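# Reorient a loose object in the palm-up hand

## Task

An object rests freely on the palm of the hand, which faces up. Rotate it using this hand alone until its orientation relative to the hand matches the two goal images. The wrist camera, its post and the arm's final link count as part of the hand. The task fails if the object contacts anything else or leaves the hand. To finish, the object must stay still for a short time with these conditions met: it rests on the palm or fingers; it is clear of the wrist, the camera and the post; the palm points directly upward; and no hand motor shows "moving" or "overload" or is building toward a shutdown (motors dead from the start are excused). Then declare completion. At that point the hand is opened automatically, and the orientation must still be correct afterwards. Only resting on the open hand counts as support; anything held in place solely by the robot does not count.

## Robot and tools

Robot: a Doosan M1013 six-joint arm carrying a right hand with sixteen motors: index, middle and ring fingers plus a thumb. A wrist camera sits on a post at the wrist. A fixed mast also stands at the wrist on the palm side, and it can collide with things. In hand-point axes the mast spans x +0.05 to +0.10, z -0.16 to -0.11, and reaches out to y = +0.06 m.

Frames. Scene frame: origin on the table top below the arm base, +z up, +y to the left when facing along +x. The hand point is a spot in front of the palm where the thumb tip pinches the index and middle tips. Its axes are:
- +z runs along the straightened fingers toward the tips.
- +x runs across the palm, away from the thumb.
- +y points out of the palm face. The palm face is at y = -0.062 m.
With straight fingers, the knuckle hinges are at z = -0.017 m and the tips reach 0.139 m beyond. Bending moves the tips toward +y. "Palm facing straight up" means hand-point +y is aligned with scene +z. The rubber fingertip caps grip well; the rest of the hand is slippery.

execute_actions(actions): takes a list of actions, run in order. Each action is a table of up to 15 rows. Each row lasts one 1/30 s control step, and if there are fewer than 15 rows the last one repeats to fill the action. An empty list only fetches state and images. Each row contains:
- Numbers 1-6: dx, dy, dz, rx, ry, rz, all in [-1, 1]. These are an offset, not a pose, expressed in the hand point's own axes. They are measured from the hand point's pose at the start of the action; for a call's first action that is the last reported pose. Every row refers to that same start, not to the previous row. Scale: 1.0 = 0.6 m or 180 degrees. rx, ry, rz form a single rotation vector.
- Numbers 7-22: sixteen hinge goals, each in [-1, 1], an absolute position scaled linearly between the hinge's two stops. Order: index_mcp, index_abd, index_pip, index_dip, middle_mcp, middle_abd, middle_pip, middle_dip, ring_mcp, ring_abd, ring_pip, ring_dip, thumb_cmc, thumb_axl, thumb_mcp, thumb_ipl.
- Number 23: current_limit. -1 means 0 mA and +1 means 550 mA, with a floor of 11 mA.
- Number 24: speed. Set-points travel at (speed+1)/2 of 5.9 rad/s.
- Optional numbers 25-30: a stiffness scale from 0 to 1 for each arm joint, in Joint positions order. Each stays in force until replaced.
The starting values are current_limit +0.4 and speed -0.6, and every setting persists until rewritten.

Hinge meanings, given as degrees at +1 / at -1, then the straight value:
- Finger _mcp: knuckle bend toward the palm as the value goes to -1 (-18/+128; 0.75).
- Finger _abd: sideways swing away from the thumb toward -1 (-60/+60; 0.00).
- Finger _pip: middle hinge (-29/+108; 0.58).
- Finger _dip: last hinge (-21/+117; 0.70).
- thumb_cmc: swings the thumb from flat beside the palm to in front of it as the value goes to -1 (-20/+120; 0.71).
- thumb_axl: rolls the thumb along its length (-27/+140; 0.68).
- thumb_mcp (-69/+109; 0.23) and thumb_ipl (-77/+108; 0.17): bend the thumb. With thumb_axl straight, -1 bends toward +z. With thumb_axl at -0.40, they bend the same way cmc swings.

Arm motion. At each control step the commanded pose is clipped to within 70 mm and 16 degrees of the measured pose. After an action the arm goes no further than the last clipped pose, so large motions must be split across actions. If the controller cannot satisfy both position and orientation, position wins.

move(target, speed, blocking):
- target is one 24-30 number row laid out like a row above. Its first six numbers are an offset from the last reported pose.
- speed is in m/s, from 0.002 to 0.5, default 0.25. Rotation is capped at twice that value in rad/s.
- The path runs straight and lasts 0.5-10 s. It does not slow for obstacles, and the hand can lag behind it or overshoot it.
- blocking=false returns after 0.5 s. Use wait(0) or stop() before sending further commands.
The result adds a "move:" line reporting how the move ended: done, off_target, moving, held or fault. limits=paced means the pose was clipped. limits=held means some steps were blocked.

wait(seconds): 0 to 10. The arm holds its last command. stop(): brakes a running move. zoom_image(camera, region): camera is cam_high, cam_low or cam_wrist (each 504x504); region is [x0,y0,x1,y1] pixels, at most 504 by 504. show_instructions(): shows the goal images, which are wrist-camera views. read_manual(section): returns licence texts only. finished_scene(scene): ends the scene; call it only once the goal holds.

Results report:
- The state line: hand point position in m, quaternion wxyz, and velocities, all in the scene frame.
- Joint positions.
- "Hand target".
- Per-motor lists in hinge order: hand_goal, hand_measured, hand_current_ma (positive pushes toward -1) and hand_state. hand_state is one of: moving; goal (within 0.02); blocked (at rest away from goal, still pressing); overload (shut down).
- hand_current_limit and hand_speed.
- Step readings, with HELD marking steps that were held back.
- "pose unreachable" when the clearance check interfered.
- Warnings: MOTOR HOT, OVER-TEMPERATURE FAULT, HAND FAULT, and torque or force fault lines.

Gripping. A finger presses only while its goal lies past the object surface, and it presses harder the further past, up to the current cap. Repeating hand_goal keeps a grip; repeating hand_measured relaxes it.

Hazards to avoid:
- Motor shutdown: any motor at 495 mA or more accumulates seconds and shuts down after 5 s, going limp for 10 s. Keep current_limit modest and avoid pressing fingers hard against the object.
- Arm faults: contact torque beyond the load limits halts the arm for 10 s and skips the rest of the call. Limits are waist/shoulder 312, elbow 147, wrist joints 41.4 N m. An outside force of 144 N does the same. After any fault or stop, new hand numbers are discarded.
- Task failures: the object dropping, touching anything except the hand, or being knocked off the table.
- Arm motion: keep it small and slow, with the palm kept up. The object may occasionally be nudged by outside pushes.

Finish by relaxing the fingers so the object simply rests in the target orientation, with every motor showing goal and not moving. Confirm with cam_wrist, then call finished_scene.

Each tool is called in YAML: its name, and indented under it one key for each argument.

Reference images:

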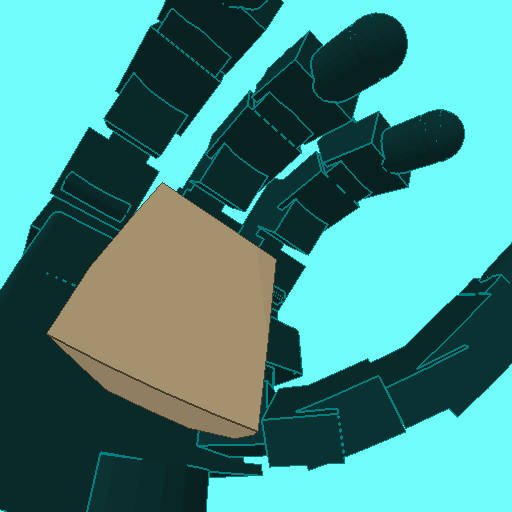

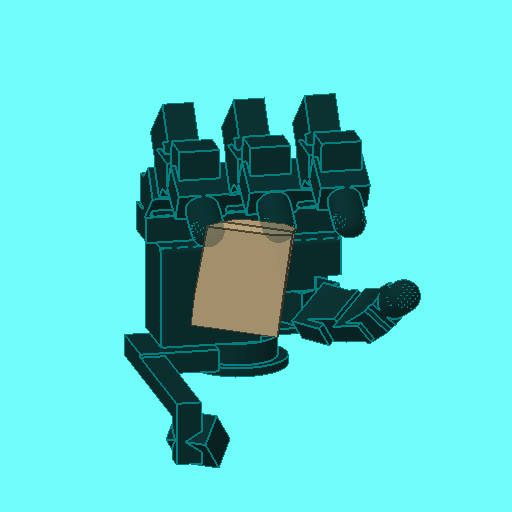

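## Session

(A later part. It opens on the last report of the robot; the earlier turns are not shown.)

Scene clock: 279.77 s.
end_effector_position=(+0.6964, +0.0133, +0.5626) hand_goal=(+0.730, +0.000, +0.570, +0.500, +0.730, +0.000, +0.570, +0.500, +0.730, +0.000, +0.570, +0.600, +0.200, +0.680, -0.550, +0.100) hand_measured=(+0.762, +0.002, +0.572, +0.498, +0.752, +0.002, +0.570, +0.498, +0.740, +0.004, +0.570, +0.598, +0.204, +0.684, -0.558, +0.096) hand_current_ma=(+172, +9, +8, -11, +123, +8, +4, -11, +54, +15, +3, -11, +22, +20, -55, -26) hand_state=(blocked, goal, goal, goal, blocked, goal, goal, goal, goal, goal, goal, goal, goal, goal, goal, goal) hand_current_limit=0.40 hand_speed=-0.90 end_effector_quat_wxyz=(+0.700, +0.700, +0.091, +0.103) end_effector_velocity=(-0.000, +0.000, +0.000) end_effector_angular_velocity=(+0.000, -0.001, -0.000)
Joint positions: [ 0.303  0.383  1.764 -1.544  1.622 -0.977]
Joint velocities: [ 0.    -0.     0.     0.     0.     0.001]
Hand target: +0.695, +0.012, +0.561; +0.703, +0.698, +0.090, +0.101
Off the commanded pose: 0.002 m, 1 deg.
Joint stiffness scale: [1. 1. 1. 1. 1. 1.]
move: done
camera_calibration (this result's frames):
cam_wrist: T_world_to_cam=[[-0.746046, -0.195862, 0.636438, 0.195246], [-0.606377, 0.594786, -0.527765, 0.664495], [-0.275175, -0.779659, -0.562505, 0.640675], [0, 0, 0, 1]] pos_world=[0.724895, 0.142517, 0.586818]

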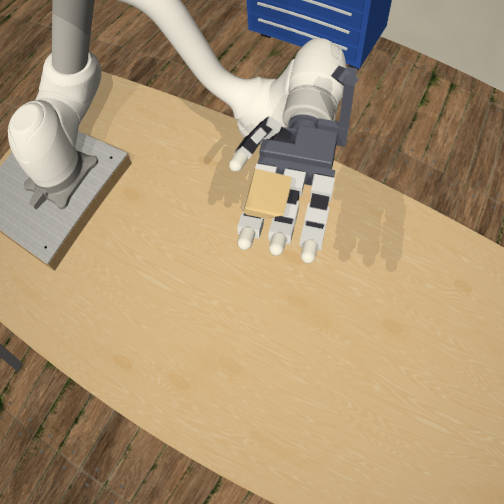

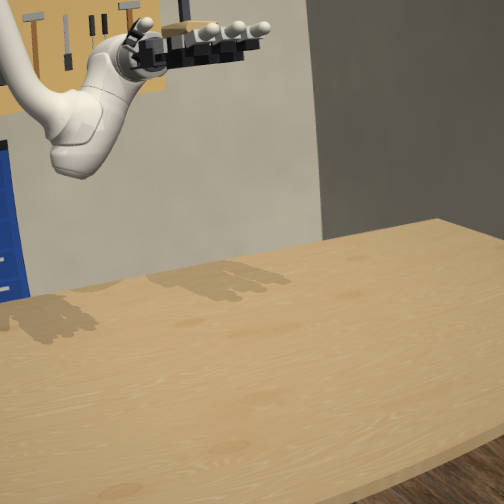

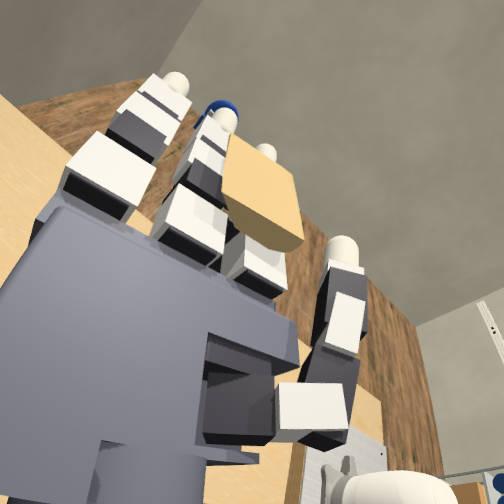

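Nudge with the thumb.

move:
  target: [0,0,0,0,0,0,0.73,0,0.57,0.5,0.73,0,0.57,0.5,0.73,0,0.57,0.6,0.0,0.68,-0.68,0.0,0.4,-0.85]

move:
  target: [0,0,0,0,0,0,0.73,0,0.57,0.68,0.73,0,0.57,0.68,0.73,0,0.57,0.68,0.4,0.68,-0.3,0.1,0.4,-0.7]

zoom_image:
  camera: "cam_high"
  region: [190,50,400,260]

Scene clock: 286.37 s.
end_effector_position=(+0.6964, +0.0133, +0.5626) hand_goal=(+0.730, +0.000, +0.570, +0.500, +0.730, +0.000, +0.570, +0.500, +0.730, +0.000, +0.570, +0.600, +0.000, +0.680, -0.680, +0.000) hand_measured=(+0.762, +0.002, +0.572, +0.498, +0.752, +0.002, +0.570, +0.498, +0.740, +0.004, +0.570, +0.598, +0.012, +0.684, -0.676, +0.002) hand_current_ma=(+172, +9, +8, -11, +123, +8, +4, -11, +54, +15, +3, -11, +58, +29, +23, +12) hand_state=(blocked, goal, goal, goal, blocked, goal, goal, goal, goal, goal, goal, goal, goal, goal, goal, goal) hand_current_limit=0.40 hand_speed=-0.85 end_effector_quat_wxyz=(+0.700, +0.700, +0.091, +0.103) end_effector_velocity=(+0.000, -0.000, +0.000) end_effector_angular_velocity=(+0.000, -0.000, +0.000)
Joint positions: [ 0.303  0.383  1.764 -1.544  1.622 -0.977]
Joint velocities: [-0.    -0.    -0.    -0.    -0.001 -0.   ]
Hand target: +0.696, +0.013, +0.563; +0.700, +0.700, +0.091, +0.103
Off the commanded pose: 0.000 m, 0 deg.
Joint stiffness scale: [1. 1. 1. 1. 1. 1.]
move: done
camera_calibration (this result's frames):
cam_wrist: T_world_to_cam=[[-0.746047, -0.195858, 0.636438, 0.195245], [-0.606376, 0.594785, -0.527768, 0.664496], [-0.275176, -0.77966, -0.562501, 0.640673], [0, 0, 0, 1]] pos_world=[0.724895, 0.142516, 0.586818]

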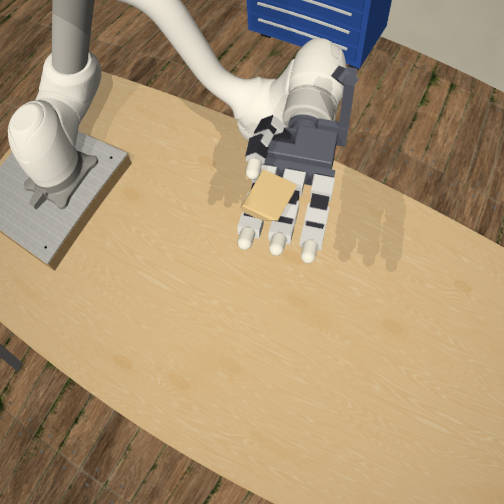

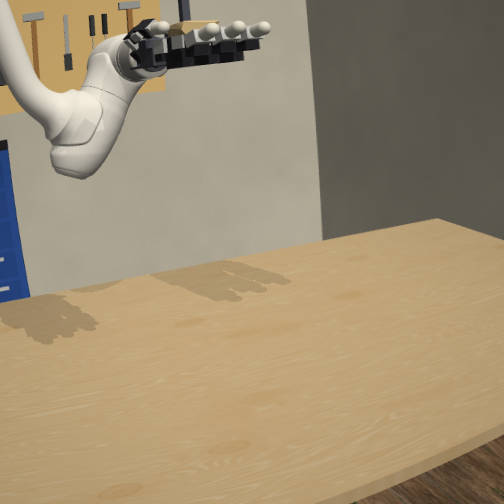

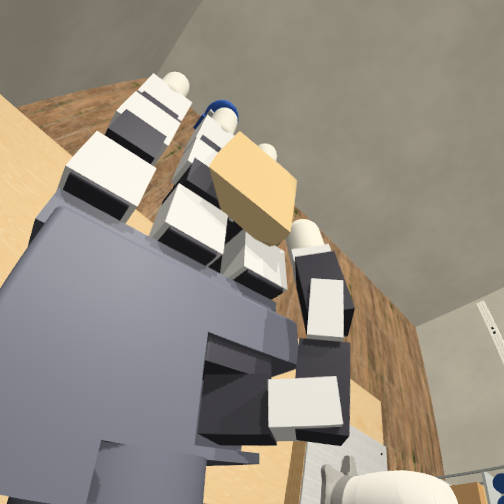

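Scene clock: 287.30 s.
end_effector_position=(+0.6964, +0.0133, +0.5626) hand_goal=(+0.730, +0.000, +0.570, +0.680, +0.730, +0.000, +0.570, +0.680, +0.730, +0.000, +0.570, +0.680, +0.400, +0.680, -0.300, +0.100) hand_measured=(+0.762, +0.002, +0.572, +0.678, +0.752, +0.002, +0.570, +0.678, +0.740, +0.004, +0.570, +0.678, +0.408, +0.684, -0.304, +0.098) hand_current_ma=(+172, +9, +8, -11, +123, +8, +4, -11, +54, +15, +3, -11, +37, +29, -34, -19) hand_state=(blocked, goal, goal, goal, blocked, goal, goal, goal, goal, goal, goal, goal, goal, goal, goal, goal) hand_current_limit=0.40 hand_speed=-0.70 end_effector_quat_wxyz=(+0.700, +0.700, +0.091, +0.103) end_effector_velocity=(-0.000, -0.000, -0.000) end_effector_angular_velocity=(-0.000, +0.000, -0.001)
Joint positions: [ 0.303  0.383  1.764 -1.544  1.622 -0.977]
Joint velocities: [-0.     0.    -0.     0.     0.001 -0.   ]
Hand target: +0.696, +0.013, +0.563; +0.700, +0.700, +0.091, +0.103
Off the commanded pose: 0.000 m, 0 deg.
Joint stiffness scale: [1. 1. 1. 1. 1. 1.]
move: done
camera_calibration (this result's frames):
cam_wrist: T_world_to_cam=[[-0.746047, -0.195858, 0.636438, 0.195245], [-0.606376, 0.594785, -0.527768, 0.664496], [-0.275176, -0.77966, -0.562502, 0.640674], [0, 0, 0, 1]] pos_world=[0.724895, 0.142516, 0.586818]

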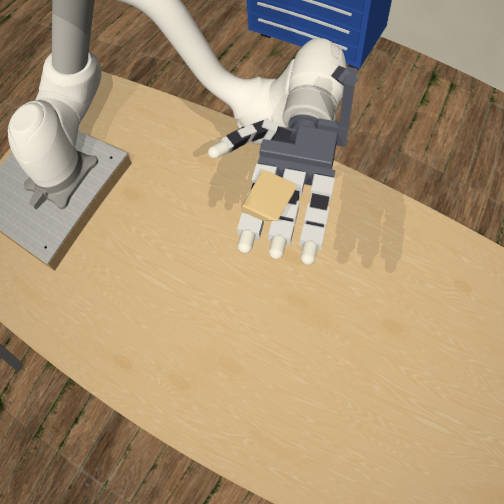

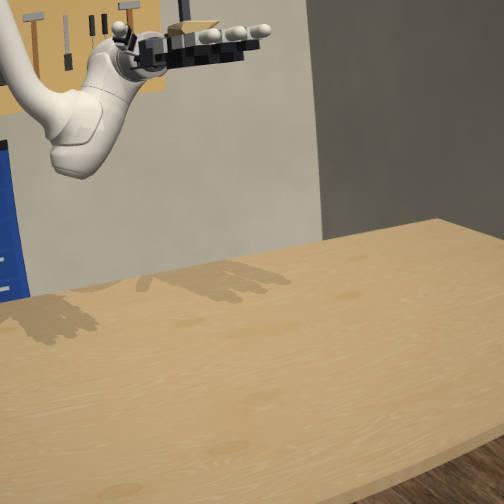

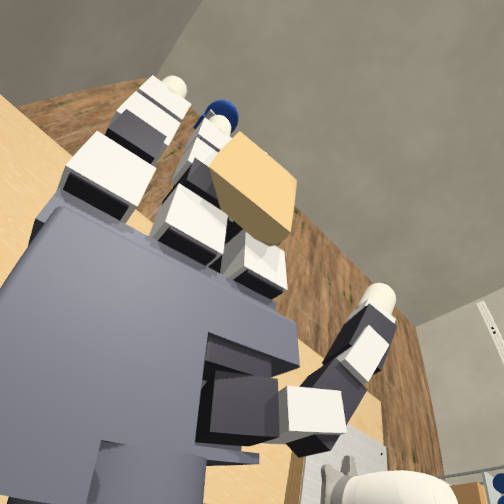

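Region (190, 50, 400, 260) of cam_high's 504x504 image, scaled by 2.400, with more detail than that image has.

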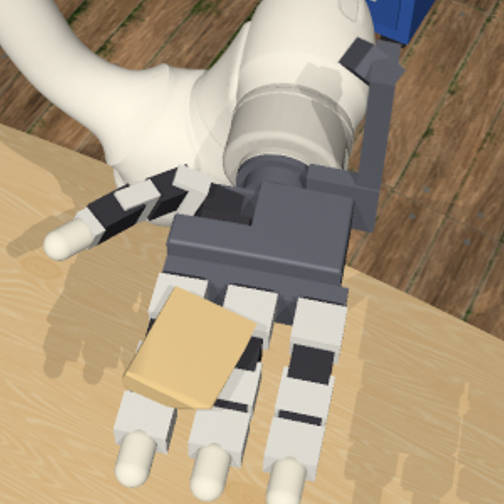

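finished_scene:
  scene: 1

The scene is finished: the task was done.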